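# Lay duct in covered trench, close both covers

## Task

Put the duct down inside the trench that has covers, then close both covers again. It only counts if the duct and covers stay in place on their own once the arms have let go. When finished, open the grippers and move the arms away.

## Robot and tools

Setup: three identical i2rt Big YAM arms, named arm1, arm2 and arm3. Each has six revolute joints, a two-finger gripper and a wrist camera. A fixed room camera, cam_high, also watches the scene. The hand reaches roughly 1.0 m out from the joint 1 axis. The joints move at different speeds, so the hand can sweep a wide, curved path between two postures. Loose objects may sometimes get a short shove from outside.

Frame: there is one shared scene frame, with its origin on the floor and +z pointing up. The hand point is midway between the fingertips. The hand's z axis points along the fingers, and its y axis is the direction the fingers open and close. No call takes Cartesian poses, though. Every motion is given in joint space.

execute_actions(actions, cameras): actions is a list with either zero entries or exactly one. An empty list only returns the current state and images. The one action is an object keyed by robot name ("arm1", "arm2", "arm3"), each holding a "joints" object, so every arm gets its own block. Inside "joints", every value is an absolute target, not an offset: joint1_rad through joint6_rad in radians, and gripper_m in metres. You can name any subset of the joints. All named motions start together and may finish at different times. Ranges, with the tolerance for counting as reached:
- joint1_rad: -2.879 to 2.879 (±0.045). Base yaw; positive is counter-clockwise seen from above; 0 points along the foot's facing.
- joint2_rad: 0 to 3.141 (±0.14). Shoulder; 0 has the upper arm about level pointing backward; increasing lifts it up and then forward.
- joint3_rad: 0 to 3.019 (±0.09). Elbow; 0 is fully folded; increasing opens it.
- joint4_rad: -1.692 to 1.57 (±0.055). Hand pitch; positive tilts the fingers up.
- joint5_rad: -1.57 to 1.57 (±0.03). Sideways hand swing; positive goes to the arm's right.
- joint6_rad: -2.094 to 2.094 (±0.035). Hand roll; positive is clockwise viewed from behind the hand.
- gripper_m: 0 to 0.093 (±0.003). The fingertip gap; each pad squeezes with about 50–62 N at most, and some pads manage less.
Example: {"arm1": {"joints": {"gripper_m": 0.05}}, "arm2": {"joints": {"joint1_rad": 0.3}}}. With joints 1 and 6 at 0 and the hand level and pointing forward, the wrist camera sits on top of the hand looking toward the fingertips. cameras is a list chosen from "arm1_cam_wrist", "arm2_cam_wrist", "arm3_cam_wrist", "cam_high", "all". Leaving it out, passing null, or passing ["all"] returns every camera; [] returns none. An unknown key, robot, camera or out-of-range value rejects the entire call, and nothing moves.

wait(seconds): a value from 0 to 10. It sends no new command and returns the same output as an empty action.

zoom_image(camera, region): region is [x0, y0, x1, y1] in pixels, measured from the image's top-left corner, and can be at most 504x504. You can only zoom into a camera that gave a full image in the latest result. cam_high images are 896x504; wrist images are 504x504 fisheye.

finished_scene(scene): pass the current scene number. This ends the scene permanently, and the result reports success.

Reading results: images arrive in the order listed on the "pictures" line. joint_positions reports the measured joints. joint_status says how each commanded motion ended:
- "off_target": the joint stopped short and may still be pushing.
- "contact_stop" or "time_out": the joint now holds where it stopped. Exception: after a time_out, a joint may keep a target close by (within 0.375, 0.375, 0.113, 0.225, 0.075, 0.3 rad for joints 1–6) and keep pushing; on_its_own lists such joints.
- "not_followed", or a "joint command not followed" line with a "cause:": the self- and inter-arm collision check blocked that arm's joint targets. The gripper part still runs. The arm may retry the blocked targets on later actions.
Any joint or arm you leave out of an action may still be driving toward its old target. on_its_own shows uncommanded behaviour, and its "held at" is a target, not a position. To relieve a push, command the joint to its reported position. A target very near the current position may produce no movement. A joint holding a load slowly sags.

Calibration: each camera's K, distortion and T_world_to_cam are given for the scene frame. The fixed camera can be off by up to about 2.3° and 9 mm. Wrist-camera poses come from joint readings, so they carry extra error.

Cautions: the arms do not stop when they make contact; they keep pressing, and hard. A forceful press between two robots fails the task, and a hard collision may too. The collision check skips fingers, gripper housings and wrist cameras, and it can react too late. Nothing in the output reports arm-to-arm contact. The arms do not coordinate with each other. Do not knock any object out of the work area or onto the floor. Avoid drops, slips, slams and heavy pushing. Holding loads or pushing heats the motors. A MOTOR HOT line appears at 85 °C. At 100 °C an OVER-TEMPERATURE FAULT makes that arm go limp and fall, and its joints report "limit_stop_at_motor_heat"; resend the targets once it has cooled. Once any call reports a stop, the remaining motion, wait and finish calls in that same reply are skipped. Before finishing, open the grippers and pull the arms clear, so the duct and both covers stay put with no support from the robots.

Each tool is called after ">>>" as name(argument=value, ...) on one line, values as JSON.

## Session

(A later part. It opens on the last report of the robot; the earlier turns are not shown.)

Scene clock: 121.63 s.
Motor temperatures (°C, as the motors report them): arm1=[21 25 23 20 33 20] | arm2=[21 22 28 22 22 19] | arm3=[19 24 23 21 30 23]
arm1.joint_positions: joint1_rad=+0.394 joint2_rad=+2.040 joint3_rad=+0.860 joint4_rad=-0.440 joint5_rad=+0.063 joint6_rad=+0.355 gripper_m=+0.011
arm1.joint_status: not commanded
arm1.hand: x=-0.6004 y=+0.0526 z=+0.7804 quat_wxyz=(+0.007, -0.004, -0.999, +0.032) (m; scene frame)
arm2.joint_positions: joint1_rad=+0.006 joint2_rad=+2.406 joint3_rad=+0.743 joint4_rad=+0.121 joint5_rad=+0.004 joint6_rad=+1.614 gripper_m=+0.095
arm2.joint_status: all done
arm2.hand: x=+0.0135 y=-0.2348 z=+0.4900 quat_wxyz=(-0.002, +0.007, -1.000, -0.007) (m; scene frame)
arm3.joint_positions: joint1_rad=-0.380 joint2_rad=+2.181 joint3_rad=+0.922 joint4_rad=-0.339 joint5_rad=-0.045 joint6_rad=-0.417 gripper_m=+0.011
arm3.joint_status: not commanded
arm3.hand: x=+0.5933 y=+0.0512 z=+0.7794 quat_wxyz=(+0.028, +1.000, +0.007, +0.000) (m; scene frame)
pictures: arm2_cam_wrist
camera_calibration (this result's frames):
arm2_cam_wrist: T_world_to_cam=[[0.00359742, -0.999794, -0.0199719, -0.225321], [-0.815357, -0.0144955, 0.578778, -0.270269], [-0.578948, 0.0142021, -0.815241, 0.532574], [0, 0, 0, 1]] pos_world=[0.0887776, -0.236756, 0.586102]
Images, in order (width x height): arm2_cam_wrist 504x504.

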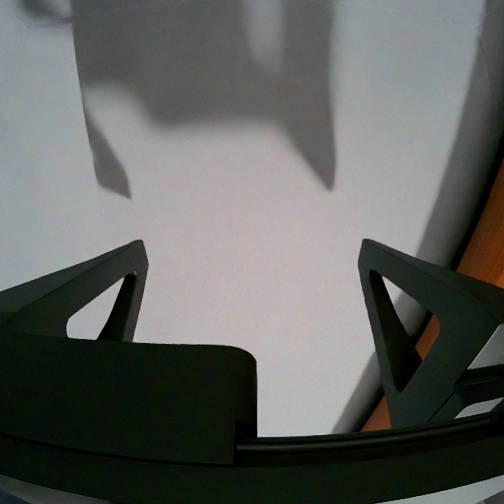

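>>> execute_actions(actions=[{"arm2":{"joints":{"joint2_rad":1.952,"joint3_rad":0.605,"joint4_rad":-0.21}}}], cameras=[])

>>> execute_actions(actions=[{"arm2":{"joints":{"joint2_rad":1.911,"joint3_rad":0.493,"joint4_rad":-0.153}}}], cameras=["arm2_cam_wrist","cam_high"])

Scene clock: 127.53 s.
Motor temperatures (°C, as the motors report them): arm1=[21 25 23 20 33 20] | arm2=[21 22 27 22 22 19] | arm3=[19 24 24 21 30 23]
arm1.joint_positions: joint1_rad=+0.394 joint2_rad=+2.040 joint3_rad=+0.860 joint4_rad=-0.440 joint5_rad=+0.063 joint6_rad=+0.355 gripper_m=+0.011
arm1.joint_status: not commanded
arm1.hand: x=-0.6004 y=+0.0526 z=+0.7804 quat_wxyz=(+0.007, -0.004, -0.999, +0.032) (m; scene frame)
arm2.joint_positions: joint1_rad=+0.006 joint2_rad=+1.957 joint3_rad=+0.602 joint4_rad=-0.195 joint5_rad=+0.004 joint6_rad=+1.614 gripper_m=+0.095
arm2.joint_status: all done
arm2.hand: x=+0.0135 y=-0.2386 z=+0.6188 quat_wxyz=(-0.003, +0.007, -1.000, -0.003) (m; scene frame)
arm3.joint_positions: joint1_rad=-0.380 joint2_rad=+2.181 joint3_rad=+0.922 joint4_rad=-0.339 joint5_rad=-0.045 joint6_rad=-0.417 gripper_m=+0.011
arm3.joint_status: not commanded
arm3.hand: x=+0.5933 y=+0.0512 z=+0.7794 quat_wxyz=(+0.028, +1.000, +0.007, +0.000) (m; scene frame)
pictures: none
No camera images: the call's "cameras" was empty. Leave "cameras" out to get every camera's image.

Scene clock: 128.37 s.
Motor temperatures (°C, as the motors report them): arm1=[21 25 23 20 33 20] | arm2=[21 22 27 22 22 19] | arm3=[19 24 24 21 30 23]
arm1.joint_positions: joint1_rad=+0.394 joint2_rad=+2.040 joint3_rad=+0.860 joint4_rad=-0.440 joint5_rad=+0.063 joint6_rad=+0.355 gripper_m=+0.011
arm1.joint_status: not commanded
arm1.hand: x=-0.6004 y=+0.0526 z=+0.7804 quat_wxyz=(+0.007, -0.004, -0.999, +0.032) (m; scene frame)
arm2.joint_positions: joint1_rad=+0.006 joint2_rad=+1.929 joint3_rad=+0.489 joint4_rad=-0.167 joint5_rad=+0.004 joint6_rad=+1.614 gripper_m=+0.095
arm2.joint_status: all done
arm2.hand: x=+0.0167 y=-0.2941 z=+0.6196 quat_wxyz=(-0.004, +0.007, -1.000, +0.026) (m; scene frame)
arm3.joint_positions: joint1_rad=-0.380 joint2_rad=+2.181 joint3_rad=+0.922 joint4_rad=-0.339 joint5_rad=-0.045 joint6_rad=-0.417 gripper_m=+0.011
arm3.joint_status: not commanded
arm3.hand: x=+0.5933 y=+0.0512 z=+0.7794 quat_wxyz=(+0.028, +1.000, +0.007, +0.000) (m; scene frame)
pictures: arm2_cam_wrist, cam_high
camera_calibration (this result's frames):
arm2_cam_wrist: T_world_to_cam=[[0.00304916, -0.998941, 0.0459072, -0.322579], [-0.817541, 0.0239462, 0.575372, -0.330083], [-0.575862, -0.0392854, -0.816602, 0.625944], [0, 0, 0, 1]] pos_world=[0.0915846, -0.289743, 0.715877]
Images, in order (width x height): arm2_cam_wrist 504x504, cam_high 896x504.

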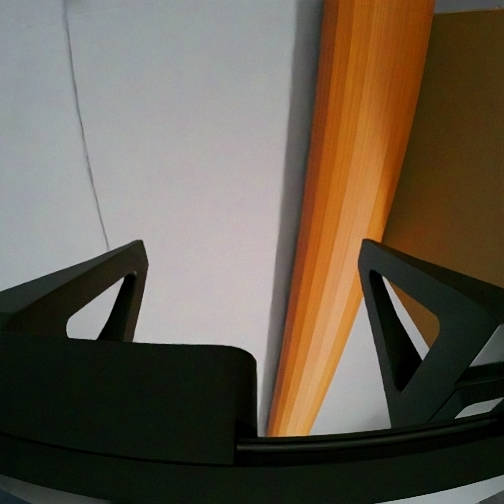

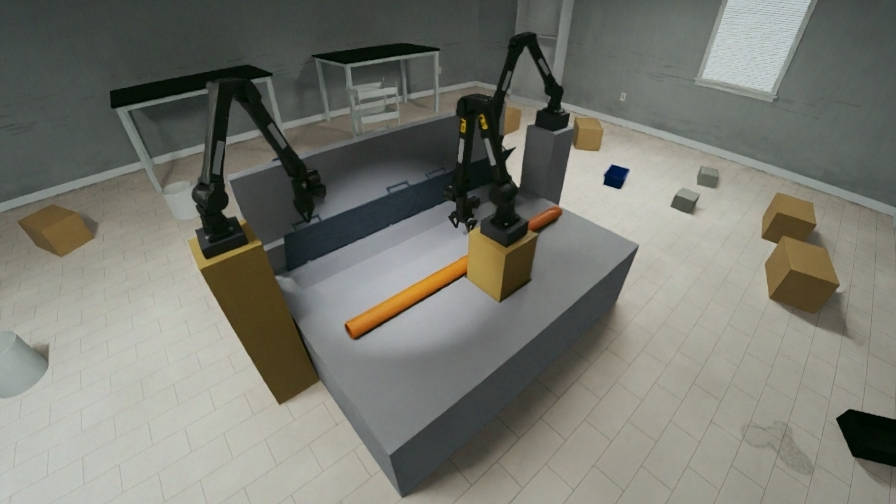

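>>> execute_actions(actions=[{"arm2":{"joints":{"joint1_rad":-0.91,"joint2_rad":1.903,"joint3_rad":0.455,"joint4_rad":-0.11,"joint6_rad":0.70}}}], cameras=["arm2_cam_wrist","cam_high"])

Scene clock: 137.93 s.
Motor temperatures (°C, as the motors report them): arm1=[21 25 23 20 34 20] | arm2=[21 22 26 22 22 19] | arm3=[19 24 24 21 30 23]
arm1.joint_positions: joint1_rad=+0.394 joint2_rad=+2.040 joint3_rad=+0.860 joint4_rad=-0.440 joint5_rad=+0.063 joint6_rad=+0.355 gripper_m=+0.011
arm1.joint_status: not commanded
arm1.hand: x=-0.6004 y=+0.0526 z=+0.7804 quat_wxyz=(+0.007, -0.004, -0.999, +0.032) (m; scene frame)
arm2.joint_positions: joint1_rad=-0.906 joint2_rad=+1.924 joint3_rad=+0.460 joint4_rad=-0.122 joint5_rad=+0.002 joint6_rad=+0.711 gripper_m=+0.095
arm2.joint_status: all done
arm2.hand: x=+0.2219 y=-0.3869 z=+0.6212 quat_wxyz=(+0.004, +0.002, -1.000, +0.013) (m; scene frame)
arm3.joint_positions: joint1_rad=-0.380 joint2_rad=+2.181 joint3_rad=+0.922 joint4_rad=-0.339 joint5_rad=-0.045 joint6_rad=-0.417 gripper_m=+0.011
arm3.joint_status: not commanded
arm3.hand: x=+0.5933 y=+0.0512 z=+0.7794 quat_wxyz=(+0.028, +1.000, +0.007, +0.000) (m; scene frame)
pictures: arm2_cam_wrist, cam_high
camera_calibration (this result's frames):
arm2_cam_wrist: T_world_to_cam=[[-0.00562973, -0.999758, 0.0212702, -0.399095], [-0.807836, 0.0170836, 0.58916, -0.174395], [-0.58938, -0.0138661, -0.807737, 0.749135], [0, 0, 0, 1]] pos_world=[0.298396, -0.385631, 0.716339]
Images, in order (width x height): arm2_cam_wrist 504x504, cam_high 896x504.

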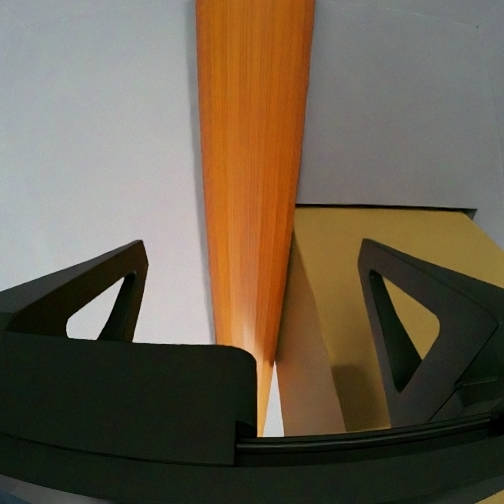

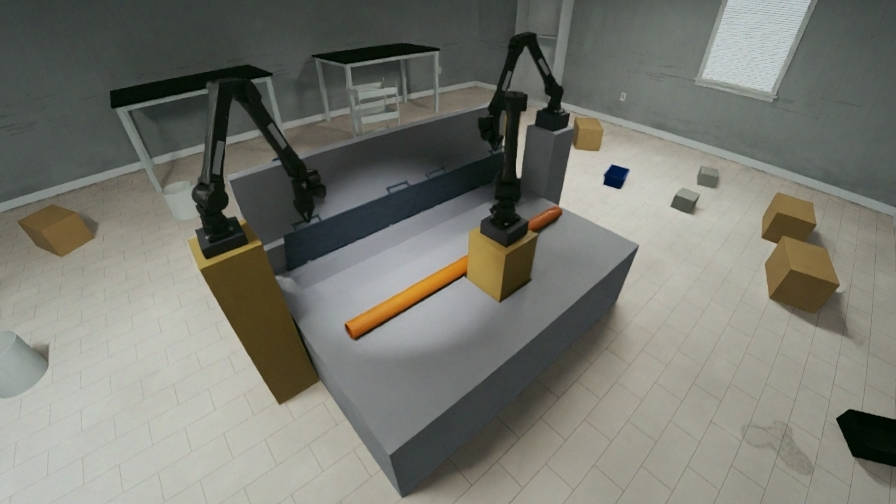

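>>> execute_actions(actions=[{"arm2":{"joints":{"joint2_rad":2.158,"joint3_rad":0.499,"joint4_rad":0.08}}}], cameras=["arm2_cam_wrist"])

Scene clock: 145.20 s.
Motor temperatures (°C, as the motors report them): arm1=[21 25 23 20 35 20] | arm2=[21 23 26 22 22 19] | arm3=[19 24 24 21 30 23]
arm1.joint_positions: joint1_rad=+0.394 joint2_rad=+2.040 joint3_rad=+0.860 joint4_rad=-0.440 joint5_rad=+0.063 joint6_rad=+0.355 gripper_m=+0.011
arm1.joint_status: not commanded
arm1.hand: x=-0.6004 y=+0.0526 z=+0.7804 quat_wxyz=(+0.007, -0.004, -0.999, +0.032) (m; scene frame)
arm2.joint_positions: joint1_rad=-0.906 joint2_rad=+2.160 joint3_rad=+0.503 joint4_rad=+0.063 joint5_rad=+0.002 joint6_rad=+0.710 gripper_m=+0.095
arm2.joint_status: all done
arm2.hand: x=+0.2199 y=-0.3896 z=+0.5658 quat_wxyz=(+0.007, +0.003, -1.000, +0.016) (m; scene frame)
arm3.joint_positions: joint1_rad=-0.380 joint2_rad=+2.181 joint3_rad=+0.922 joint4_rad=-0.339 joint5_rad=-0.045 joint6_rad=-0.417 gripper_m=+0.011
arm3.joint_status: not commanded
arm3.hand: x=+0.5933 y=+0.0512 z=+0.7794 quat_wxyz=(+0.028, +1.000, +0.007, +0.000) (m; scene frame)
pictures: arm2_cam_wrist
camera_calibration (this result's frames):
arm2_cam_wrist: T_world_to_cam=[[-0.00483185, -0.999656, 0.0257948, -0.403346], [-0.804773, 0.0191985, 0.593272, -0.145563], [-0.593563, -0.0178923, -0.804588, 0.700721], [0, 0, 0, 1]] pos_world=[0.296828, -0.387875, 0.660555]
Images, in order (width x height): arm2_cam_wrist 504x504.

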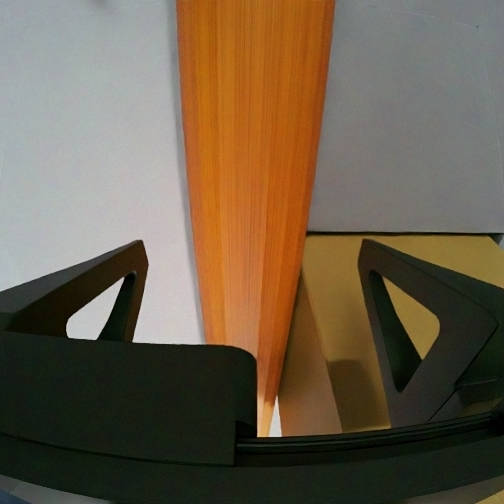

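>>> execute_actions(actions=[{"arm2":{"joints":{"joint2_rad":2.295,"joint3_rad":0.545,"joint4_rad":0.175}}}], cameras=[])

>>> execute_actions(actions=[{"arm2":{"joints":{"joint2_rad":2.44,"joint3_rad":0.603,"joint4_rad":0.26}}}], cameras=[])

>>> execute_actions(actions=[{"arm2":{"joints":{"gripper_m":0.0}}}], cameras=["arm2_cam_wrist"])

Scene clock: 150.67 s.
Motor temperatures (°C, as the motors report them): arm1=[21 25 23 20 35 20] | arm2=[21 23 26 22 22 19] | arm3=[19 24 24 21 30 23]
arm1.joint_positions: joint1_rad=+0.394 joint2_rad=+2.040 joint3_rad=+0.860 joint4_rad=-0.440 joint5_rad=+0.063 joint6_rad=+0.355 gripper_m=+0.011
arm1.joint_status: not commanded
arm1.hand: x=-0.6004 y=+0.0526 z=+0.7804 quat_wxyz=(+0.007, -0.004, -0.999, +0.032) (m; scene frame)
arm2.joint_positions: joint1_rad=-0.906 joint2_rad=+2.295 joint3_rad=+0.549 joint4_rad=+0.160 joint5_rad=+0.002 joint6_rad=+0.710 gripper_m=+0.095
arm2.joint_status: all done
arm2.hand: x=+0.2223 y=-0.3881 z=+0.5319 quat_wxyz=(+0.004, +0.003, -1.000, +0.013) (m; scene frame)
arm3.joint_positions: joint1_rad=-0.380 joint2_rad=+2.181 joint3_rad=+0.922 joint4_rad=-0.339 joint5_rad=-0.045 joint6_rad=-0.417 gripper_m=+0.011
arm3.joint_status: not commanded
arm3.hand: x=+0.5933 y=+0.0512 z=+0.7794 quat_wxyz=(+0.028, +1.000, +0.007, +0.000) (m; scene frame)
pictures: none
No camera images: the call's "cameras" was empty. Leave "cameras" out to get every camera's image.

Scene clock: 151.57 s.
Motor temperatures (°C, as the motors report them): arm1=[21 25 23 20 35 20] | arm2=[21 23 26 22 22 19] | arm3=[19 24 24 21 30 23]
arm1.joint_positions: joint1_rad=+0.394 joint2_rad=+2.040 joint3_rad=+0.860 joint4_rad=-0.440 joint5_rad=+0.063 joint6_rad=+0.355 gripper_m=+0.011
arm1.joint_status: not commanded
arm1.hand: x=-0.6004 y=+0.0526 z=+0.7804 quat_wxyz=(+0.007, -0.004, -0.999, +0.032) (m; scene frame)
arm2.joint_positions: joint1_rad=-0.908 joint2_rad=+2.442 joint3_rad=+0.599 joint4_rad=+0.243 joint5_rad=+0.004 joint6_rad=+0.709 gripper_m=+0.095
arm2.joint_status: all done
arm2.hand: x=+0.2170 y=-0.3945 z=+0.4935 quat_wxyz=(+0.008, +0.002, -1.000, +0.018) (m; scene frame)
arm3.joint_positions: joint1_rad=-0.380 joint2_rad=+2.181 joint3_rad=+0.922 joint4_rad=-0.339 joint5_rad=-0.045 joint6_rad=-0.417 gripper_m=+0.011
arm3.joint_status: not commanded
arm3.hand: x=+0.5933 y=+0.0512 z=+0.7794 quat_wxyz=(+0.028, +1.000, +0.007, +0.000) (m; scene frame)
pictures: none
No camera images: the call's "cameras" was empty. Leave "cameras" out to get every camera's image.

Scene clock: 152.30 s.
Motor temperatures (°C, as the motors report them): arm1=[21 25 23 20 35 20] | arm2=[21 23 26 22 22 19] | arm3=[19 24 24 21 30 23]
arm1.joint_positions: joint1_rad=+0.394 joint2_rad=+2.040 joint3_rad=+0.860 joint4_rad=-0.440 joint5_rad=+0.063 joint6_rad=+0.355 gripper_m=+0.011
arm1.joint_status: not commanded
arm1.hand: x=-0.6004 y=+0.0526 z=+0.7804 quat_wxyz=(+0.007, -0.004, -0.999, +0.032) (m; scene frame)
arm2.joint_positions: joint1_rad=-0.908 joint2_rad=+2.442 joint3_rad=+0.600 joint4_rad=+0.246 joint5_rad=-0.002 joint6_rad=+0.709 gripper_m=+0.075
arm2.joint_status: gripper_m off_target (ended at +0.075, target +0.000)
arm2.hand: x=+0.2175 y=-0.3926 z=+0.4933 quat_wxyz=(+0.009, +0.002, -1.000, +0.015) (m; scene frame)
arm3.joint_positions: joint1_rad=-0.380 joint2_rad=+2.181 joint3_rad=+0.922 joint4_rad=-0.339 joint5_rad=-0.045 joint6_rad=-0.417 gripper_m=+0.011
arm3.joint_status: not commanded
arm3.hand: x=+0.5933 y=+0.0512 z=+0.7794 quat_wxyz=(+0.028, +1.000, +0.007, +0.000) (m; scene frame)
pictures: arm2_cam_wrist
camera_calibration (this result's frames):
arm2_cam_wrist: T_world_to_cam=[[-0.00602474, -0.999696, 0.0239191, -0.403353], [-0.80258, 0.0191027, 0.596239, -0.10635], [-0.596515, -0.0156048, -0.80245, 0.641371], [0, 0, 0, 1]] pos_world=[0.294802, -0.39119, 0.587726]
Images, in order (width x height): arm2_cam_wrist 504x504.

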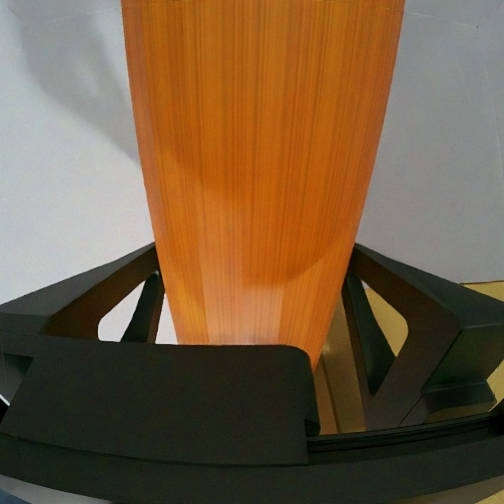

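>>> execute_actions(actions=[{"arm2":{"joints":{"joint1_rad":-0.754,"joint2_rad":2.382,"joint3_rad":0.657,"joint4_rad":0.154,"joint6_rad":0.863}}}], cameras=[])

>>> execute_actions(actions=[{"arm2":{"joints":{"joint1_rad":-0.646,"joint2_rad":2.368,"joint3_rad":0.765,"joint4_rad":0.032,"joint6_rad":0.97}}}], cameras=["cam_high"])

Scene clock: 161.57 s.
Motor temperatures (°C, as the motors report them): arm1=[21 25 23 20 36 20] | arm2=[21 23 25 22 22 19] | arm3=[19 24 24 21 30 23]
arm1.joint_positions: joint1_rad=+0.394 joint2_rad=+2.040 joint3_rad=+0.860 joint4_rad=-0.440 joint5_rad=+0.063 joint6_rad=+0.355 gripper_m=+0.011
arm1.joint_status: not commanded
arm1.hand: x=-0.6004 y=+0.0526 z=+0.7804 quat_wxyz=(+0.007, -0.004, -0.999, +0.032) (m; scene frame)
arm2.joint_positions: joint1_rad=-0.755 joint2_rad=+2.419 joint3_rad=+0.651 joint4_rad=+0.164 joint5_rad=+0.010 joint6_rad=+0.828 gripper_m=+0.075
arm2.joint_status: joint6_rad time_out (moved +0.118 of +0.154); the others done
arm2.hand: x=+0.2058 y=-0.3516 z=+0.4937 quat_wxyz=(+0.006, +0.019, -1.000, +0.023) (m; scene frame)
arm3.joint_positions: joint1_rad=-0.380 joint2_rad=+2.181 joint3_rad=+0.922 joint4_rad=-0.339 joint5_rad=-0.045 joint6_rad=-0.417 gripper_m=+0.011
arm3.joint_status: not commanded
arm3.hand: x=+0.5933 y=+0.0512 z=+0.7794 quat_wxyz=(+0.028, +1.000, +0.007, +0.000) (m; scene frame)
pictures: none
No camera images: the call's "cameras" was empty. Leave "cameras" out to get every camera's image.

not run: a stop came earlier in this reply.

>>> execute_actions(actions=[{"arm2":{"joints":{"joint1_rad":-0.646,"joint2_rad":2.368,"joint3_rad":0.765,"joint4_rad":0.032,"joint6_rad":1.0}}}], cameras=["cam_high"])

Scene clock: 168.23 s.
Motor temperatures (°C, as the motors report them): arm1=[21 25 23 20 36 20] | arm2=[21 23 25 22 23 20] | arm3=[19 24 24 21 31 23]
arm1.joint_positions: joint1_rad=+0.394 joint2_rad=+2.040 joint3_rad=+0.860 joint4_rad=-0.440 joint5_rad=+0.063 joint6_rad=+0.355 gripper_m=+0.011
arm1.joint_status: not commanded
arm1.hand: x=-0.6004 y=+0.0526 z=+0.7804 quat_wxyz=(+0.007, -0.004, -0.999, +0.032) (m; scene frame)
arm2.joint_positions: joint1_rad=-0.652 joint2_rad=+2.403 joint3_rad=+0.729 joint4_rad=+0.023 joint5_rad=+0.023 joint6_rad=+0.921 gripper_m=+0.075
arm2.joint_status: joint6_rad time_out (moved +0.093 of +0.172); the others done
arm2.on_its_own: joint6_rad reads +0.921 and still pushes toward +1.000 since a time_out
arm2.hand: x=+0.1977 y=-0.3185 z=+0.4938 quat_wxyz=(+0.013, +0.025, -0.999, +0.046) (m; scene frame)
arm3.joint_positions: joint1_rad=-0.380 joint2_rad=+2.181 joint3_rad=+0.922 joint4_rad=-0.339 joint5_rad=-0.045 joint6_rad=-0.417 gripper_m=+0.011
arm3.joint_status: not commanded
arm3.hand: x=+0.5933 y=+0.0512 z=+0.7794 quat_wxyz=(+0.028, +1.000, +0.007, +0.000) (m; scene frame)
pictures: cam_high
Images, in order (width x height): cam_high 896x504.

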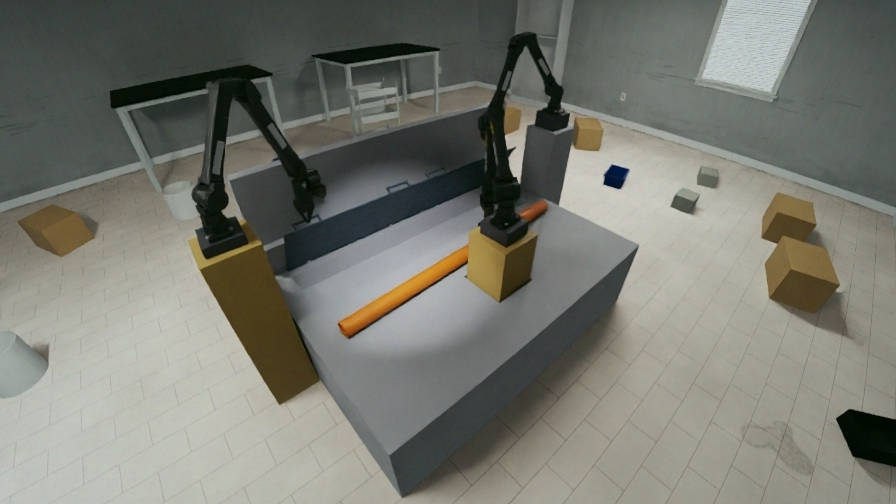

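>>> execute_actions(actions=[{"arm2":{"joints":{"joint1_rad":-0.652,"joint2_rad":2.403,"joint3_rad":0.729,"joint4_rad":0.023,"joint6_rad":0.921}}}], cameras=[])

>>> execute_actions(actions=[{"arm2":{"joints":{"gripper_m":0.093}}}], cameras=[])

>>> execute_actions(actions=[{"arm2":{"joints":{"joint2_rad":2.19,"joint3_rad":0.597,"joint4_rad":0.02}}}], cameras=[])

>>> execute_actions(actions=[{"arm2":{"joints":{"joint2_rad":1.922,"joint3_rad":0.54,"joint4_rad":-0.19}}}], cameras=[])

>>> execute_actions(actions=[{"arm2":{"joints":{"joint1_rad":0.05,"joint2_rad":1.88,"joint3_rad":0.36,"joint4_rad":-0.04,"joint6_rad":1.61}}}], cameras=["arm2_cam_wrist","cam_high"])

Scene clock: 183.77 s.
Motor temperatures (°C, as the motors report them): arm1=[22 25 23 20 37 20] | arm2=[21 24 25 22 23 20] | arm3=[19 25 24 21 31 23]
arm1.joint_positions: joint1_rad=+0.394 joint2_rad=+2.040 joint3_rad=+0.860 joint4_rad=-0.440 joint5_rad=+0.063 joint6_rad=+0.355 gripper_m=+0.011
arm1.joint_status: not commanded
arm1.hand: x=-0.6004 y=+0.0526 z=+0.7804 quat_wxyz=(+0.007, -0.004, -0.999, +0.032) (m; scene frame)
arm2.joint_positions: joint1_rad=-0.652 joint2_rad=+2.403 joint3_rad=+0.729 joint4_rad=+0.022 joint5_rad=+0.023 joint6_rad=+0.917 gripper_m=+0.075
arm2.joint_status: all done
arm2.hand: x=+0.1973 y=-0.3191 z=+0.4939 quat_wxyz=(+0.014, +0.026, -0.998, +0.047) (m; scene frame)
arm3.joint_positions: joint1_rad=-0.380 joint2_rad=+2.181 joint3_rad=+0.922 joint4_rad=-0.339 joint5_rad=-0.045 joint6_rad=-0.417 gripper_m=+0.011
arm3.joint_status: not commanded
arm3.hand: x=+0.5933 y=+0.0512 z=+0.7794 quat_wxyz=(+0.028, +1.000, +0.007, +0.000) (m; scene frame)
pictures: none
No camera images: the call's "cameras" was empty. Leave "cameras" out to get every camera's image.

Scene clock: 184.47 s.
Motor temperatures (°C, as the motors report them): arm1=[22 25 23 20 37 20] | arm2=[21 24 25 22 23 20] | arm3=[19 25 24 21 31 23]
arm1.joint_positions: joint1_rad=+0.394 joint2_rad=+2.040 joint3_rad=+0.860 joint4_rad=-0.440 joint5_rad=+0.063 joint6_rad=+0.355 gripper_m=+0.011
arm1.joint_status: not commanded
arm1.hand: x=-0.6004 y=+0.0526 z=+0.7804 quat_wxyz=(+0.007, -0.004, -0.999, +0.032) (m; scene frame)
arm2.joint_positions: joint1_rad=-0.652 joint2_rad=+2.403 joint3_rad=+0.729 joint4_rad=+0.022 joint5_rad=+0.004 joint6_rad=+0.917 gripper_m=+0.093
arm2.joint_status: all done
arm2.hand: x=+0.1947 y=-0.3174 z=+0.4938 quat_wxyz=(+0.021, +0.026, -0.999, +0.042) (m; scene frame)
arm3.joint_positions: joint1_rad=-0.380 joint2_rad=+2.181 joint3_rad=+0.922 joint4_rad=-0.339 joint5_rad=-0.045 joint6_rad=-0.417 gripper_m=+0.011
arm3.joint_status: not commanded
arm3.hand: x=+0.5933 y=+0.0512 z=+0.7794 quat_wxyz=(+0.028, +1.000, +0.007, +0.000) (m; scene frame)
pictures: none
No camera images: the call's "cameras" was empty. Leave "cameras" out to get every camera's image.

Scene clock: 185.47 s.
Motor temperatures (°C, as the motors report them): arm1=[22 25 23 20 38 20] | arm2=[21 24 25 22 23 20] | arm3=[19 25 24 21 31 23]
arm1.joint_positions: joint1_rad=+0.394 joint2_rad=+2.040 joint3_rad=+0.860 joint4_rad=-0.440 joint5_rad=+0.063 joint6_rad=+0.355 gripper_m=+0.011
arm1.joint_status: not commanded
arm1.hand: x=-0.6004 y=+0.0526 z=+0.7804 quat_wxyz=(+0.007, -0.004, -0.999, +0.032) (m; scene frame)
arm2.joint_positions: joint1_rad=-0.652 joint2_rad=+2.198 joint3_rad=+0.598 joint4_rad=+0.023 joint5_rad=+0.000 joint6_rad=+0.918 gripper_m=+0.093
arm2.joint_status: all done
arm2.hand: x=+0.1929 y=-0.3175 z=+0.5530 quat_wxyz=(+0.001, +0.026, -1.000, +0.010) (m; scene frame)
arm3.joint_positions: joint1_rad=-0.380 joint2_rad=+2.181 joint3_rad=+0.922 joint4_rad=-0.339 joint5_rad=-0.045 joint6_rad=-0.417 gripper_m=+0.011
arm3.joint_status: not commanded
arm3.hand: x=+0.5933 y=+0.0512 z=+0.7794 quat_wxyz=(+0.028, +1.000, +0.007, +0.000) (m; scene frame)
pictures: none
No camera images: the call's "cameras" was empty. Leave "cameras" out to get every camera's image.

Scene clock: 186.50 s.
Motor temperatures (°C, as the motors report them): arm1=[22 25 23 20 38 20] | arm2=[21 24 25 22 23 20] | arm3=[19 25 24 21 31 23]
arm1.joint_positions: joint1_rad=+0.394 joint2_rad=+2.040 joint3_rad=+0.860 joint4_rad=-0.440 joint5_rad=+0.063 joint6_rad=+0.355 gripper_m=+0.011
arm1.joint_status: not commanded
arm1.hand: x=-0.6004 y=+0.0526 z=+0.7804 quat_wxyz=(+0.007, -0.004, -0.999, +0.032) (m; scene frame)
arm2.joint_positions: joint1_rad=-0.652 joint2_rad=+1.927 joint3_rad=+0.536 joint4_rad=-0.175 joint5_rad=+0.000 joint6_rad=+0.918 gripper_m=+0.093
arm2.joint_status: all done
arm2.hand: x=+0.1930 y=-0.3160 z=+0.6236 quat_wxyz=(-0.002, +0.026, -1.000, +0.005) (m; scene frame)
arm3.joint_positions: joint1_rad=-0.380 joint2_rad=+2.181 joint3_rad=+0.922 joint4_rad=-0.339 joint5_rad=-0.045 joint6_rad=-0.417 gripper_m=+0.011
arm3.joint_status: not commanded
arm3.hand: x=+0.5933 y=+0.0512 z=+0.7794 quat_wxyz=(+0.028, +1.000, +0.007, +0.000) (m; scene frame)
pictures: none
No camera images: the call's "cameras" was empty. Leave "cameras" out to get every camera's image.

Scene clock: 188.17 s.
Motor temperatures (°C, as the motors report them): arm1=[22 25 23 20 38 20] | arm2=[21 24 25 22 23 20] | arm3=[19 25 24 21 31 23]
arm1.joint_positions: joint1_rad=+0.394 joint2_rad=+2.040 joint3_rad=+0.860 joint4_rad=-0.440 joint5_rad=+0.063 joint6_rad=+0.355 gripper_m=+0.011
arm1.joint_status: not commanded
arm1.hand: x=-0.6004 y=+0.0526 z=+0.7804 quat_wxyz=(+0.007, -0.004, -0.999, +0.032) (m; scene frame)
arm2.joint_positions: joint1_rad=+0.044 joint2_rad=+1.895 joint3_rad=+0.359 joint4_rad=-0.055 joint5_rad=+0.000 joint6_rad=+1.599 gripper_m=+0.093
arm2.joint_status: all done
arm2.hand: x=+0.0103 y=-0.3380 z=+0.6236 quat_wxyz=(-0.002, +0.034, -0.999, +0.017) (m; scene frame)
arm3.joint_positions: joint1_rad=-0.380 joint2_rad=+2.181 joint3_rad=+0.922 joint4_rad=-0.339 joint5_rad=-0.045 joint6_rad=-0.417 gripper_m=+0.011
arm3.joint_status: not commanded
arm3.hand: x=+0.5933 y=+0.0512 z=+0.7794 quat_wxyz=(+0.028, +1.000, +0.007, +0.000) (m; scene frame)
pictures: arm2_cam_wrist, cam_high
camera_calibration (this result's frames):
arm2_cam_wrist: T_world_to_cam=[[0.0568469, -0.997958, 0.0291145, -0.356384], [-0.813732, -0.0294173, 0.580496, -0.357796], [-0.578454, -0.0566908, -0.813742, 0.61616], [0, 0, 0, 1]] pos_world=[0.0855302, -0.331251, 0.719471]
Images, in order (width x height): arm2_cam_wrist 504x504, cam_high 896x504.

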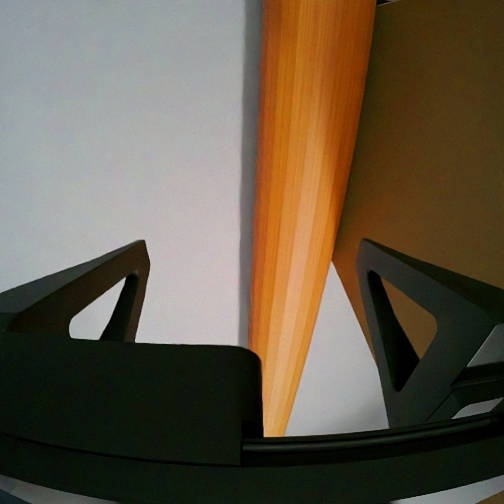

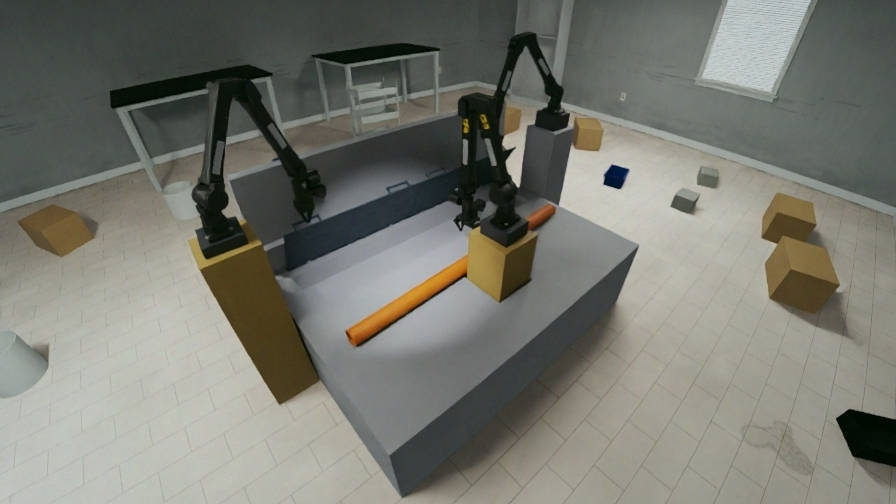

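>>> execute_actions(actions=[{"arm2":{"joints":{"joint1_rad":-0.827,"joint2_rad":1.92,"joint3_rad":0.46,"joint4_rad":-0.11,"joint6_rad":0.73}}}], cameras=[])

>>> execute_actions(actions=[{"arm2":{"joints":{"joint2_rad":2.158,"joint3_rad":0.499,"joint4_rad":0.08}}}], cameras=["arm2_cam_wrist"])

Scene clock: 196.10 s.
Motor temperatures (°C, as the motors report them): arm1=[22 26 23 20 38 20] | arm2=[21 24 25 22 23 20] | arm3=[19 25 24 21 32 23]
arm1.joint_positions: joint1_rad=+0.394 joint2_rad=+2.040 joint3_rad=+0.860 joint4_rad=-0.440 joint5_rad=+0.063 joint6_rad=+0.355 gripper_m=+0.011
arm1.joint_status: not commanded
arm1.hand: x=-0.6004 y=+0.0526 z=+0.7804 quat_wxyz=(+0.007, -0.004, -0.999, +0.032) (m; scene frame)
arm2.joint_positions: joint1_rad=-0.823 joint2_rad=+1.911 joint3_rad=+0.467 joint4_rad=-0.095 joint5_rad=+0.000 joint6_rad=+0.741 gripper_m=+0.093
arm2.joint_status: all done
arm2.hand: x=+0.2178 y=-0.3605 z=+0.6244 quat_wxyz=(-0.012, +0.029, -0.999, -0.004) (m; scene frame)
arm3.joint_positions: joint1_rad=-0.380 joint2_rad=+2.181 joint3_rad=+0.922 joint4_rad=-0.339 joint5_rad=-0.045 joint6_rad=-0.417 gripper_m=+0.011
arm3.joint_status: not commanded
arm3.hand: x=+0.5933 y=+0.0512 z=+0.7794 quat_wxyz=(+0.028, +1.000, +0.007, +0.000) (m; scene frame)
pictures: none
No camera images: the call's "cameras" was empty. Leave "cameras" out to get every camera's image.

Scene clock: 197.10 s.
Motor temperatures (°C, as the motors report them): arm1=[22 26 23 20 38 20] | arm2=[21 24 25 22 23 20] | arm3=[19 25 24 21 32 23]
arm1.joint_positions: joint1_rad=+0.394 joint2_rad=+2.040 joint3_rad=+0.860 joint4_rad=-0.440 joint5_rad=+0.063 joint6_rad=+0.355 gripper_m=+0.011
arm1.joint_status: not commanded
arm1.hand: x=-0.6004 y=+0.0526 z=+0.7804 quat_wxyz=(+0.007, -0.004, -0.999, +0.032) (m; scene frame)
arm2.joint_positions: joint1_rad=-0.823 joint2_rad=+2.159 joint3_rad=+0.499 joint4_rad=+0.064 joint5_rad=+0.000 joint6_rad=+0.741 gripper_m=+0.093
arm2.joint_status: all done
arm2.hand: x=+0.2041 y=-0.3756 z=+0.5661 quat_wxyz=(+0.008, +0.029, -0.999, +0.016) (m; scene frame)
arm3.joint_positions: joint1_rad=-0.380 joint2_rad=+2.181 joint3_rad=+0.922 joint4_rad=-0.339 joint5_rad=-0.045 joint6_rad=-0.417 gripper_m=+0.011
arm3.joint_status: not commanded
arm3.hand: x=+0.5933 y=+0.0512 z=+0.7794 quat_wxyz=(+0.028, +1.000, +0.007, +0.000) (m; scene frame)
pictures: arm2_cam_wrist
camera_calibration (this result's frames):
arm2_cam_wrist: T_world_to_cam=[[0.0473899, -0.998537, 0.0260245, -0.399797], [-0.80279, -0.0225709, 0.595835, -0.176238], [-0.594376, -0.0491288, -0.802685, 0.679168], [0, 0, 0, 1]] pos_world=[0.281146, -0.369823, 0.660572]
Images, in order (width x height): arm2_cam_wrist 504x504.

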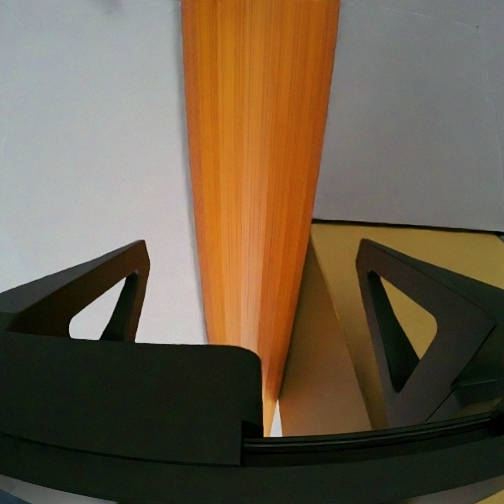

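>>> execute_actions(actions=[{"arm2":{"joints":{"joint2_rad":2.295,"joint3_rad":0.545,"joint4_rad":0.175}}}], cameras=[])

>>> execute_actions(actions=[{"arm2":{"joints":{"joint2_rad":2.44,"joint3_rad":0.603,"joint4_rad":0.26}}}], cameras=[])

>>> execute_actions(actions=[{"arm2":{"joints":{"gripper_m":0.0}}}], cameras=[])

>>> execute_actions(actions=[{"arm2":{"joints":{"joint1_rad":-0.646,"joint2_rad":2.37,"joint3_rad":0.77,"joint4_rad":0.05,"joint6_rad":1.02}}}], cameras=["cam_high"])

Scene clock: 207.33 s.
Motor temperatures (°C, as the motors report them): arm1=[22 26 23 20 39 20] | arm2=[21 23 25 22 23 20] | arm3=[19 25 24 21 32 23]
arm1.joint_positions: joint1_rad=+0.394 joint2_rad=+2.040 joint3_rad=+0.860 joint4_rad=-0.440 joint5_rad=+0.063 joint6_rad=+0.355 gripper_m=+0.011
arm1.joint_status: not commanded
arm1.hand: x=-0.6004 y=+0.0526 z=+0.7804 quat_wxyz=(+0.007, -0.004, -0.999, +0.032) (m; scene frame)
arm2.joint_positions: joint1_rad=-0.823 joint2_rad=+2.294 joint3_rad=+0.549 joint4_rad=+0.160 joint5_rad=+0.000 joint6_rad=+0.740 gripper_m=+0.093
arm2.joint_status: all done
arm2.hand: x=+0.2078 y=-0.3724 z=+0.5317 quat_wxyz=(+0.004, +0.029, -0.999, +0.012) (m; scene frame)
arm3.joint_positions: joint1_rad=-0.380 joint2_rad=+2.181 joint3_rad=+0.922 joint4_rad=-0.339 joint5_rad=-0.045 joint6_rad=-0.417 gripper_m=+0.011
arm3.joint_status: not commanded
arm3.hand: x=+0.5933 y=+0.0512 z=+0.7794 quat_wxyz=(+0.028, +1.000, +0.007, +0.000) (m; scene frame)
pictures: none
No camera images: the call's "cameras" was empty. Leave "cameras" out to get every camera's image.

Scene clock: 208.23 s.
Motor temperatures (°C, as the motors report them): arm1=[22 26 23 20 39 20] | arm2=[21 23 25 22 23 20] | arm3=[19 25 24 21 32 23]
arm1.joint_positions: joint1_rad=+0.394 joint2_rad=+2.040 joint3_rad=+0.860 joint4_rad=-0.440 joint5_rad=+0.063 joint6_rad=+0.355 gripper_m=+0.011
arm1.joint_status: not commanded
arm1.hand: x=-0.6004 y=+0.0526 z=+0.7804 quat_wxyz=(+0.007, -0.004, -0.999, +0.032) (m; scene frame)
arm2.joint_positions: joint1_rad=-0.825 joint2_rad=+2.442 joint3_rad=+0.597 joint4_rad=+0.244 joint5_rad=+0.004 joint6_rad=+0.740 gripper_m=+0.093
arm2.joint_status: all done
arm2.hand: x=+0.2028 y=-0.3801 z=+0.4934 quat_wxyz=(+0.008, +0.028, -0.999, +0.019) (m; scene frame)
arm3.joint_positions: joint1_rad=-0.380 joint2_rad=+2.181 joint3_rad=+0.922 joint4_rad=-0.339 joint5_rad=-0.045 joint6_rad=-0.417 gripper_m=+0.011
arm3.joint_status: not commanded
arm3.hand: x=+0.5933 y=+0.0512 z=+0.7794 quat_wxyz=(+0.028, +1.000, +0.007, +0.000) (m; scene frame)
pictures: none
No camera images: the call's "cameras" was empty. Leave "cameras" out to get every camera's image.

Scene clock: 208.93 s.
Motor temperatures (°C, as the motors report them): arm1=[22 26 23 20 39 20] | arm2=[21 23 25 22 23 20] | arm3=[19 25 24 21 32 23]
arm1.joint_positions: joint1_rad=+0.394 joint2_rad=+2.040 joint3_rad=+0.860 joint4_rad=-0.440 joint5_rad=+0.063 joint6_rad=+0.355 gripper_m=+0.011
arm1.joint_status: not commanded
arm1.hand: x=-0.6004 y=+0.0526 z=+0.7804 quat_wxyz=(+0.007, -0.004, -0.999, +0.032) (m; scene frame)
arm2.joint_positions: joint1_rad=-0.825 joint2_rad=+2.442 joint3_rad=+0.597 joint4_rad=+0.245 joint5_rad=+0.005 joint6_rad=+0.740 gripper_m=+0.075
arm2.joint_status: gripper_m off_target (ended at +0.075, target +0.000)
arm2.hand: x=+0.2031 y=-0.3800 z=+0.4934 quat_wxyz=(+0.007, +0.028, -0.999, +0.019) (m; scene frame)
arm3.joint_positions: joint1_rad=-0.380 joint2_rad=+2.181 joint3_rad=+0.922 joint4_rad=-0.339 joint5_rad=-0.045 joint6_rad=-0.417 gripper_m=+0.011
arm3.joint_status: not commanded
arm3.hand: x=+0.5933 y=+0.0512 z=+0.7794 quat_wxyz=(+0.028, +1.000, +0.007, +0.000) (m; scene frame)
pictures: none
No camera images: the call's "cameras" was empty. Leave "cameras" out to get every camera's image.

Scene clock: 211.13 s.
Motor temperatures (°C, as the motors report them): arm1=[22 26 23 20 39 20] | arm2=[21 24 25 22 23 20] | arm3=[19 25 24 21 32 23]
arm1.joint_positions: joint1_rad=+0.394 joint2_rad=+2.040 joint3_rad=+0.860 joint4_rad=-0.440 joint5_rad=+0.063 joint6_rad=+0.355 gripper_m=+0.011
arm1.joint_status: not commanded
arm1.hand: x=-0.6004 y=+0.0526 z=+0.7804 quat_wxyz=(+0.007, -0.004, -0.999, +0.032) (m; scene frame)
arm2.joint_positions: joint1_rad=-0.643 joint2_rad=+2.401 joint3_rad=+0.730 joint4_rad=+0.037 joint5_rad=+0.019 joint6_rad=+0.895 gripper_m=+0.075
arm2.joint_status: joint6_rad time_out (moved +0.155 of +0.280); the others done
arm2.on_its_own: joint6_rad reads +0.895 and still pushes toward +1.020 since a time_out
arm2.hand: x=+0.1975 y=-0.3130 z=+0.4939 quat_wxyz=(+0.010, +0.042, -0.998, +0.038) (m; scene frame)
arm3.joint_positions: joint1_rad=-0.380 joint2_rad=+2.181 joint3_rad=+0.922 joint4_rad=-0.339 joint5_rad=-0.045 joint6_rad=-0.417 gripper_m=+0.011
arm3.joint_status: not commanded
arm3.hand: x=+0.5933 y=+0.0512 z=+0.7794 quat_wxyz=(+0.028, +1.000, +0.007, +0.000) (m; scene frame)
pictures: cam_high
Images, in order (width x height): cam_high 896x504.

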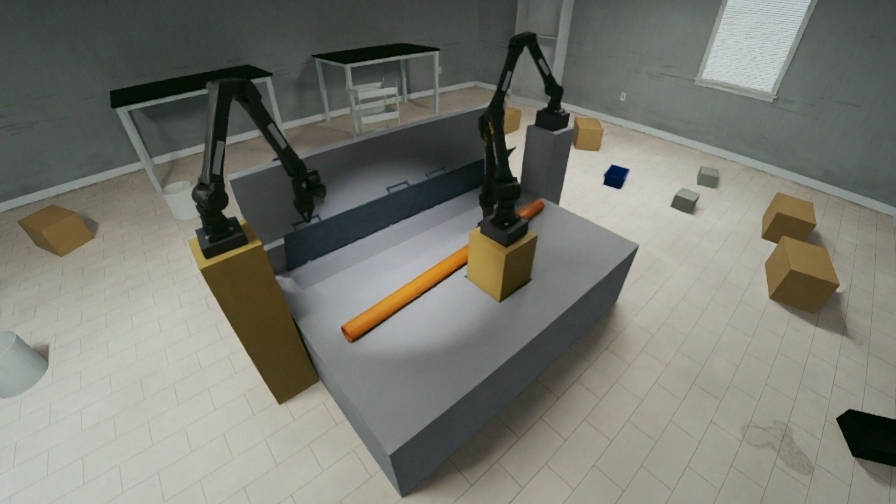

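>>> execute_actions(actions=[{"arm2":{"joints":{"joint2_rad":2.401,"joint3_rad":0.73,"joint4_rad":0.037,"joint6_rad":0.895}}}], cameras=[])

>>> execute_actions(actions=[{"arm2":{"joints":{"gripper_m":0.088}}}], cameras=[])

>>> execute_actions(actions=[{"arm2":{"joints":{"joint1_rad":-0.49,"joint2_rad":2.425,"joint3_rad":0.61,"joint4_rad":0.25,"joint6_rad":1.05}}}], cameras=[])

>>> execute_actions(actions=[{"arm2":{"joints":{"joint1_rad":-0.34,"joint2_rad":2.427,"joint3_rad":0.567,"joint4_rad":0.29,"joint6_rad":1.20}}}], cameras=[])

>>> execute_actions(actions=[{"arm2":{"joints":{"joint1_rad":-0.14,"joint2_rad":2.438,"joint3_rad":0.545,"joint4_rad":0.322,"joint6_rad":1.40}}}], cameras=[])

>>> execute_actions(actions=[{"arm2":{"joints":{"joint1_rad":0.08,"joint6_rad":1.62}}}], cameras=["arm2_cam_wrist","cam_high"])

Scene clock: 222.33 s.
Motor temperatures (°C, as the motors report them): arm1=[22 26 23 20 40 20] | arm2=[21 24 25 22 23 22] | arm3=[19 25 24 21 33 23]
arm1.joint_positions: joint1_rad=+0.394 joint2_rad=+2.040 joint3_rad=+0.860 joint4_rad=-0.440 joint5_rad=+0.063 joint6_rad=+0.355 gripper_m=+0.011
arm1.joint_status: not commanded
arm1.hand: x=-0.6004 y=+0.0526 z=+0.7804 quat_wxyz=(+0.007, -0.004, -0.999, +0.032) (m; scene frame)
arm2.joint_positions: joint1_rad=-0.643 joint2_rad=+2.401 joint3_rad=+0.729 joint4_rad=+0.035 joint5_rad=+0.019 joint6_rad=+0.889 gripper_m=+0.075
arm2.joint_status: all done
arm2.hand: x=+0.1970 y=-0.3136 z=+0.4939 quat_wxyz=(+0.011, +0.045, -0.998, +0.039) (m; scene frame)
arm3.joint_positions: joint1_rad=-0.380 joint2_rad=+2.181 joint3_rad=+0.922 joint4_rad=-0.339 joint5_rad=-0.045 joint6_rad=-0.417 gripper_m=+0.011
arm3.joint_status: not commanded
arm3.hand: x=+0.5933 y=+0.0512 z=+0.7794 quat_wxyz=(+0.028, +1.000, +0.007, +0.000) (m; scene frame)
pictures: none
No camera images: the call's "cameras" was empty. Leave "cameras" out to get every camera's image.

Scene clock: 223.23 s.
Motor temperatures (°C, as the motors report them): arm1=[22 26 23 20 40 20] | arm2=[21 24 25 22 23 22] | arm3=[19 25 24 21 33 23]
arm1.joint_positions: joint1_rad=+0.394 joint2_rad=+2.040 joint3_rad=+0.860 joint4_rad=-0.440 joint5_rad=+0.063 joint6_rad=+0.355 gripper_m=+0.011
arm1.joint_status: not commanded
arm1.hand: x=-0.6004 y=+0.0526 z=+0.7804 quat_wxyz=(+0.007, -0.004, -0.999, +0.032) (m; scene frame)
arm2.joint_positions: joint1_rad=-0.643 joint2_rad=+2.401 joint3_rad=+0.728 joint4_rad=+0.035 joint5_rad=+0.004 joint6_rad=+0.889 gripper_m=+0.088
arm2.joint_status: all done
arm2.hand: x=+0.1945 y=-0.3131 z=+0.4940 quat_wxyz=(+0.017, +0.045, -0.998, +0.036) (m; scene frame)
arm3.joint_positions: joint1_rad=-0.380 joint2_rad=+2.181 joint3_rad=+0.922 joint4_rad=-0.339 joint5_rad=-0.045 joint6_rad=-0.417 gripper_m=+0.011
arm3.joint_status: not commanded
arm3.hand: x=+0.5933 y=+0.0512 z=+0.7794 quat_wxyz=(+0.028, +1.000, +0.007, +0.000) (m; scene frame)
pictures: none
No camera images: the call's "cameras" was empty. Leave "cameras" out to get every camera's image.

Scene clock: 224.33 s.
Motor temperatures (°C, as the motors report them): arm1=[22 26 23 20 40 20] | arm2=[21 24 25 22 23 21] | arm3=[19 25 24 21 33 23]
arm1.joint_positions: joint1_rad=+0.394 joint2_rad=+2.040 joint3_rad=+0.860 joint4_rad=-0.440 joint5_rad=+0.063 joint6_rad=+0.355 gripper_m=+0.011
arm1.joint_status: not commanded
arm1.hand: x=-0.6004 y=+0.0526 z=+0.7804 quat_wxyz=(+0.007, -0.004, -0.999, +0.032) (m; scene frame)
arm2.joint_positions: joint1_rad=-0.484 joint2_rad=+2.418 joint3_rad=+0.613 joint4_rad=+0.232 joint5_rad=+0.003 joint6_rad=+1.039 gripper_m=+0.088
arm2.joint_status: all done
arm2.hand: x=+0.1414 y=-0.3171 z=+0.4964 quat_wxyz=(-0.002, +0.049, -0.999, +0.009) (m; scene frame)
arm3.joint_positions: joint1_rad=-0.380 joint2_rad=+2.181 joint3_rad=+0.922 joint4_rad=-0.339 joint5_rad=-0.045 joint6_rad=-0.417 gripper_m=+0.011
arm3.joint_status: not commanded
arm3.hand: x=+0.5933 y=+0.0512 z=+0.7794 quat_wxyz=(+0.028, +1.000, +0.007, +0.000) (m; scene frame)
pictures: none
No camera images: the call's "cameras" was empty. Leave "cameras" out to get every camera's image.

Scene clock: 225.40 s.
Motor temperatures (°C, as the motors report them): arm1=[22 26 23 20 40 20] | arm2=[21 24 25 22 23 21] | arm3=[19 25 24 21 33 23]
arm1.joint_positions: joint1_rad=+0.394 joint2_rad=+2.040 joint3_rad=+0.860 joint4_rad=-0.440 joint5_rad=+0.063 joint6_rad=+0.355 gripper_m=+0.011
arm1.joint_status: not commanded
arm1.hand: x=-0.6004 y=+0.0526 z=+0.7804 quat_wxyz=(+0.007, -0.004, -0.999, +0.032) (m; scene frame)
arm2.joint_positions: joint1_rad=-0.340 joint2_rad=+2.420 joint3_rad=+0.573 joint4_rad=+0.269 joint5_rad=+0.003 joint6_rad=+1.187 gripper_m=+0.088
arm2.joint_status: all done
arm2.hand: x=+0.1015 y=-0.3192 z=+0.4997 quat_wxyz=(-0.001, +0.048, -0.999, +0.011) (m; scene frame)
arm3.joint_positions: joint1_rad=-0.380 joint2_rad=+2.181 joint3_rad=+0.922 joint4_rad=-0.339 joint5_rad=-0.045 joint6_rad=-0.417 gripper_m=+0.011
arm3.joint_status: not commanded
arm3.hand: x=+0.5933 y=+0.0512 z=+0.7794 quat_wxyz=(+0.028, +1.000, +0.007, +0.000) (m; scene frame)
pictures: none
No camera images: the call's "cameras" was empty. Leave "cameras" out to get every camera's image.

Scene clock: 226.57 s.
Motor temperatures (°C, as the motors report them): arm1=[22 26 23 20 40 20] | arm2=[21 24 25 22 23 21] | arm3=[19 25 24 21 33 23]
arm1.joint_positions: joint1_rad=+0.394 joint2_rad=+2.040 joint3_rad=+0.860 joint4_rad=-0.440 joint5_rad=+0.063 joint6_rad=+0.355 gripper_m=+0.011
arm1.joint_status: not commanded
arm1.hand: x=-0.6004 y=+0.0526 z=+0.7804 quat_wxyz=(+0.007, -0.004, -0.999, +0.032) (m; scene frame)
arm2.joint_positions: joint1_rad=-0.140 joint2_rad=+2.433 joint3_rad=+0.551 joint4_rad=+0.296 joint5_rad=+0.003 joint6_rad=+1.386 gripper_m=+0.088
arm2.joint_status: all done
arm2.hand: x=+0.0524 y=-0.3225 z=+0.4992 quat_wxyz=(-0.001, +0.048, -0.999, +0.015) (m; scene frame)
arm3.joint_positions: joint1_rad=-0.380 joint2_rad=+2.181 joint3_rad=+0.922 joint4_rad=-0.339 joint5_rad=-0.045 joint6_rad=-0.417 gripper_m=+0.011
arm3.joint_status: not commanded
arm3.hand: x=+0.5933 y=+0.0512 z=+0.7794 quat_wxyz=(+0.028, +1.000, +0.007, +0.000) (m; scene frame)
pictures: none
No camera images: the call's "cameras" was empty. Leave "cameras" out to get every camera's image.

Scene clock: 227.80 s.
Motor temperatures (°C, as the motors report them): arm1=[22 26 23 20 40 20] | arm2=[21 24 25 22 23 21] | arm3=[19 25 24 21 33 23]
arm1.joint_positions: joint1_rad=+0.394 joint2_rad=+2.040 joint3_rad=+0.860 joint4_rad=-0.440 joint5_rad=+0.063 joint6_rad=+0.355 gripper_m=+0.011
arm1.joint_status: not commanded
arm1.hand: x=-0.6004 y=+0.0526 z=+0.7804 quat_wxyz=(+0.007, -0.004, -0.999, +0.032) (m; scene frame)
arm2.joint_positions: joint1_rad=+0.083 joint2_rad=+2.433 joint3_rad=+0.550 joint4_rad=+0.308 joint5_rad=+0.003 joint6_rad=+1.609 gripper_m=+0.088
arm2.joint_status: all done
arm2.hand: x=+0.0003 y=-0.3210 z=+0.4990 quat_wxyz=(-0.003, +0.048, -0.999, +0.009) (m; scene frame)
arm3.joint_positions: joint1_rad=-0.380 joint2_rad=+2.181 joint3_rad=+0.922 joint4_rad=-0.339 joint5_rad=-0.045 joint6_rad=-0.417 gripper_m=+0.011
arm3.joint_status: not commanded
arm3.hand: x=+0.5933 y=+0.0512 z=+0.7794 quat_wxyz=(+0.028, +1.000, +0.007, +0.000) (m; scene frame)
pictures: arm2_cam_wrist, cam_high
camera_calibration (this result's frames):
arm2_cam_wrist: T_world_to_cam=[[0.0850734, -0.99629, 0.0130035, -0.326617], [-0.812966, -0.0618621, 0.579016, -0.302817], [-0.576063, -0.0598302, -0.815213, 0.509642], [0, 0, 0, 1]] pos_world=[0.075192, -0.313646, 0.59505]
Images, in order (width x height): arm2_cam_wrist 504x504, cam_high 896x504.

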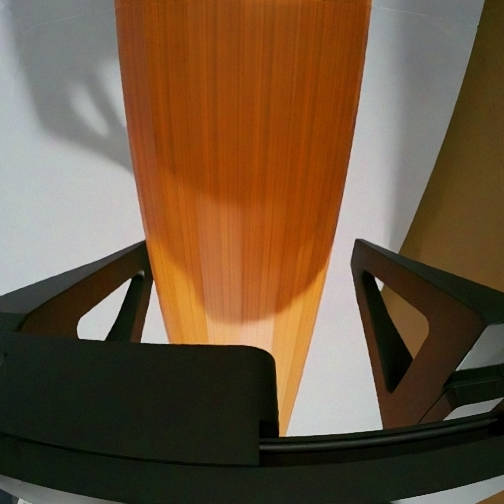

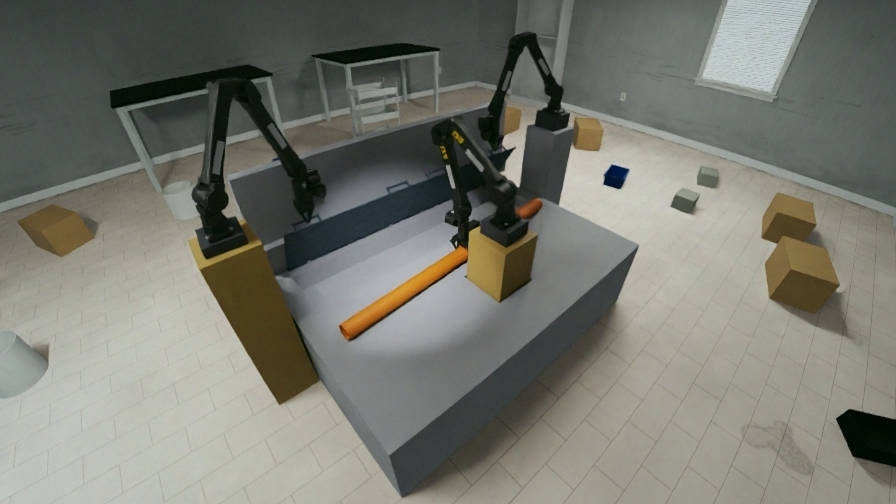

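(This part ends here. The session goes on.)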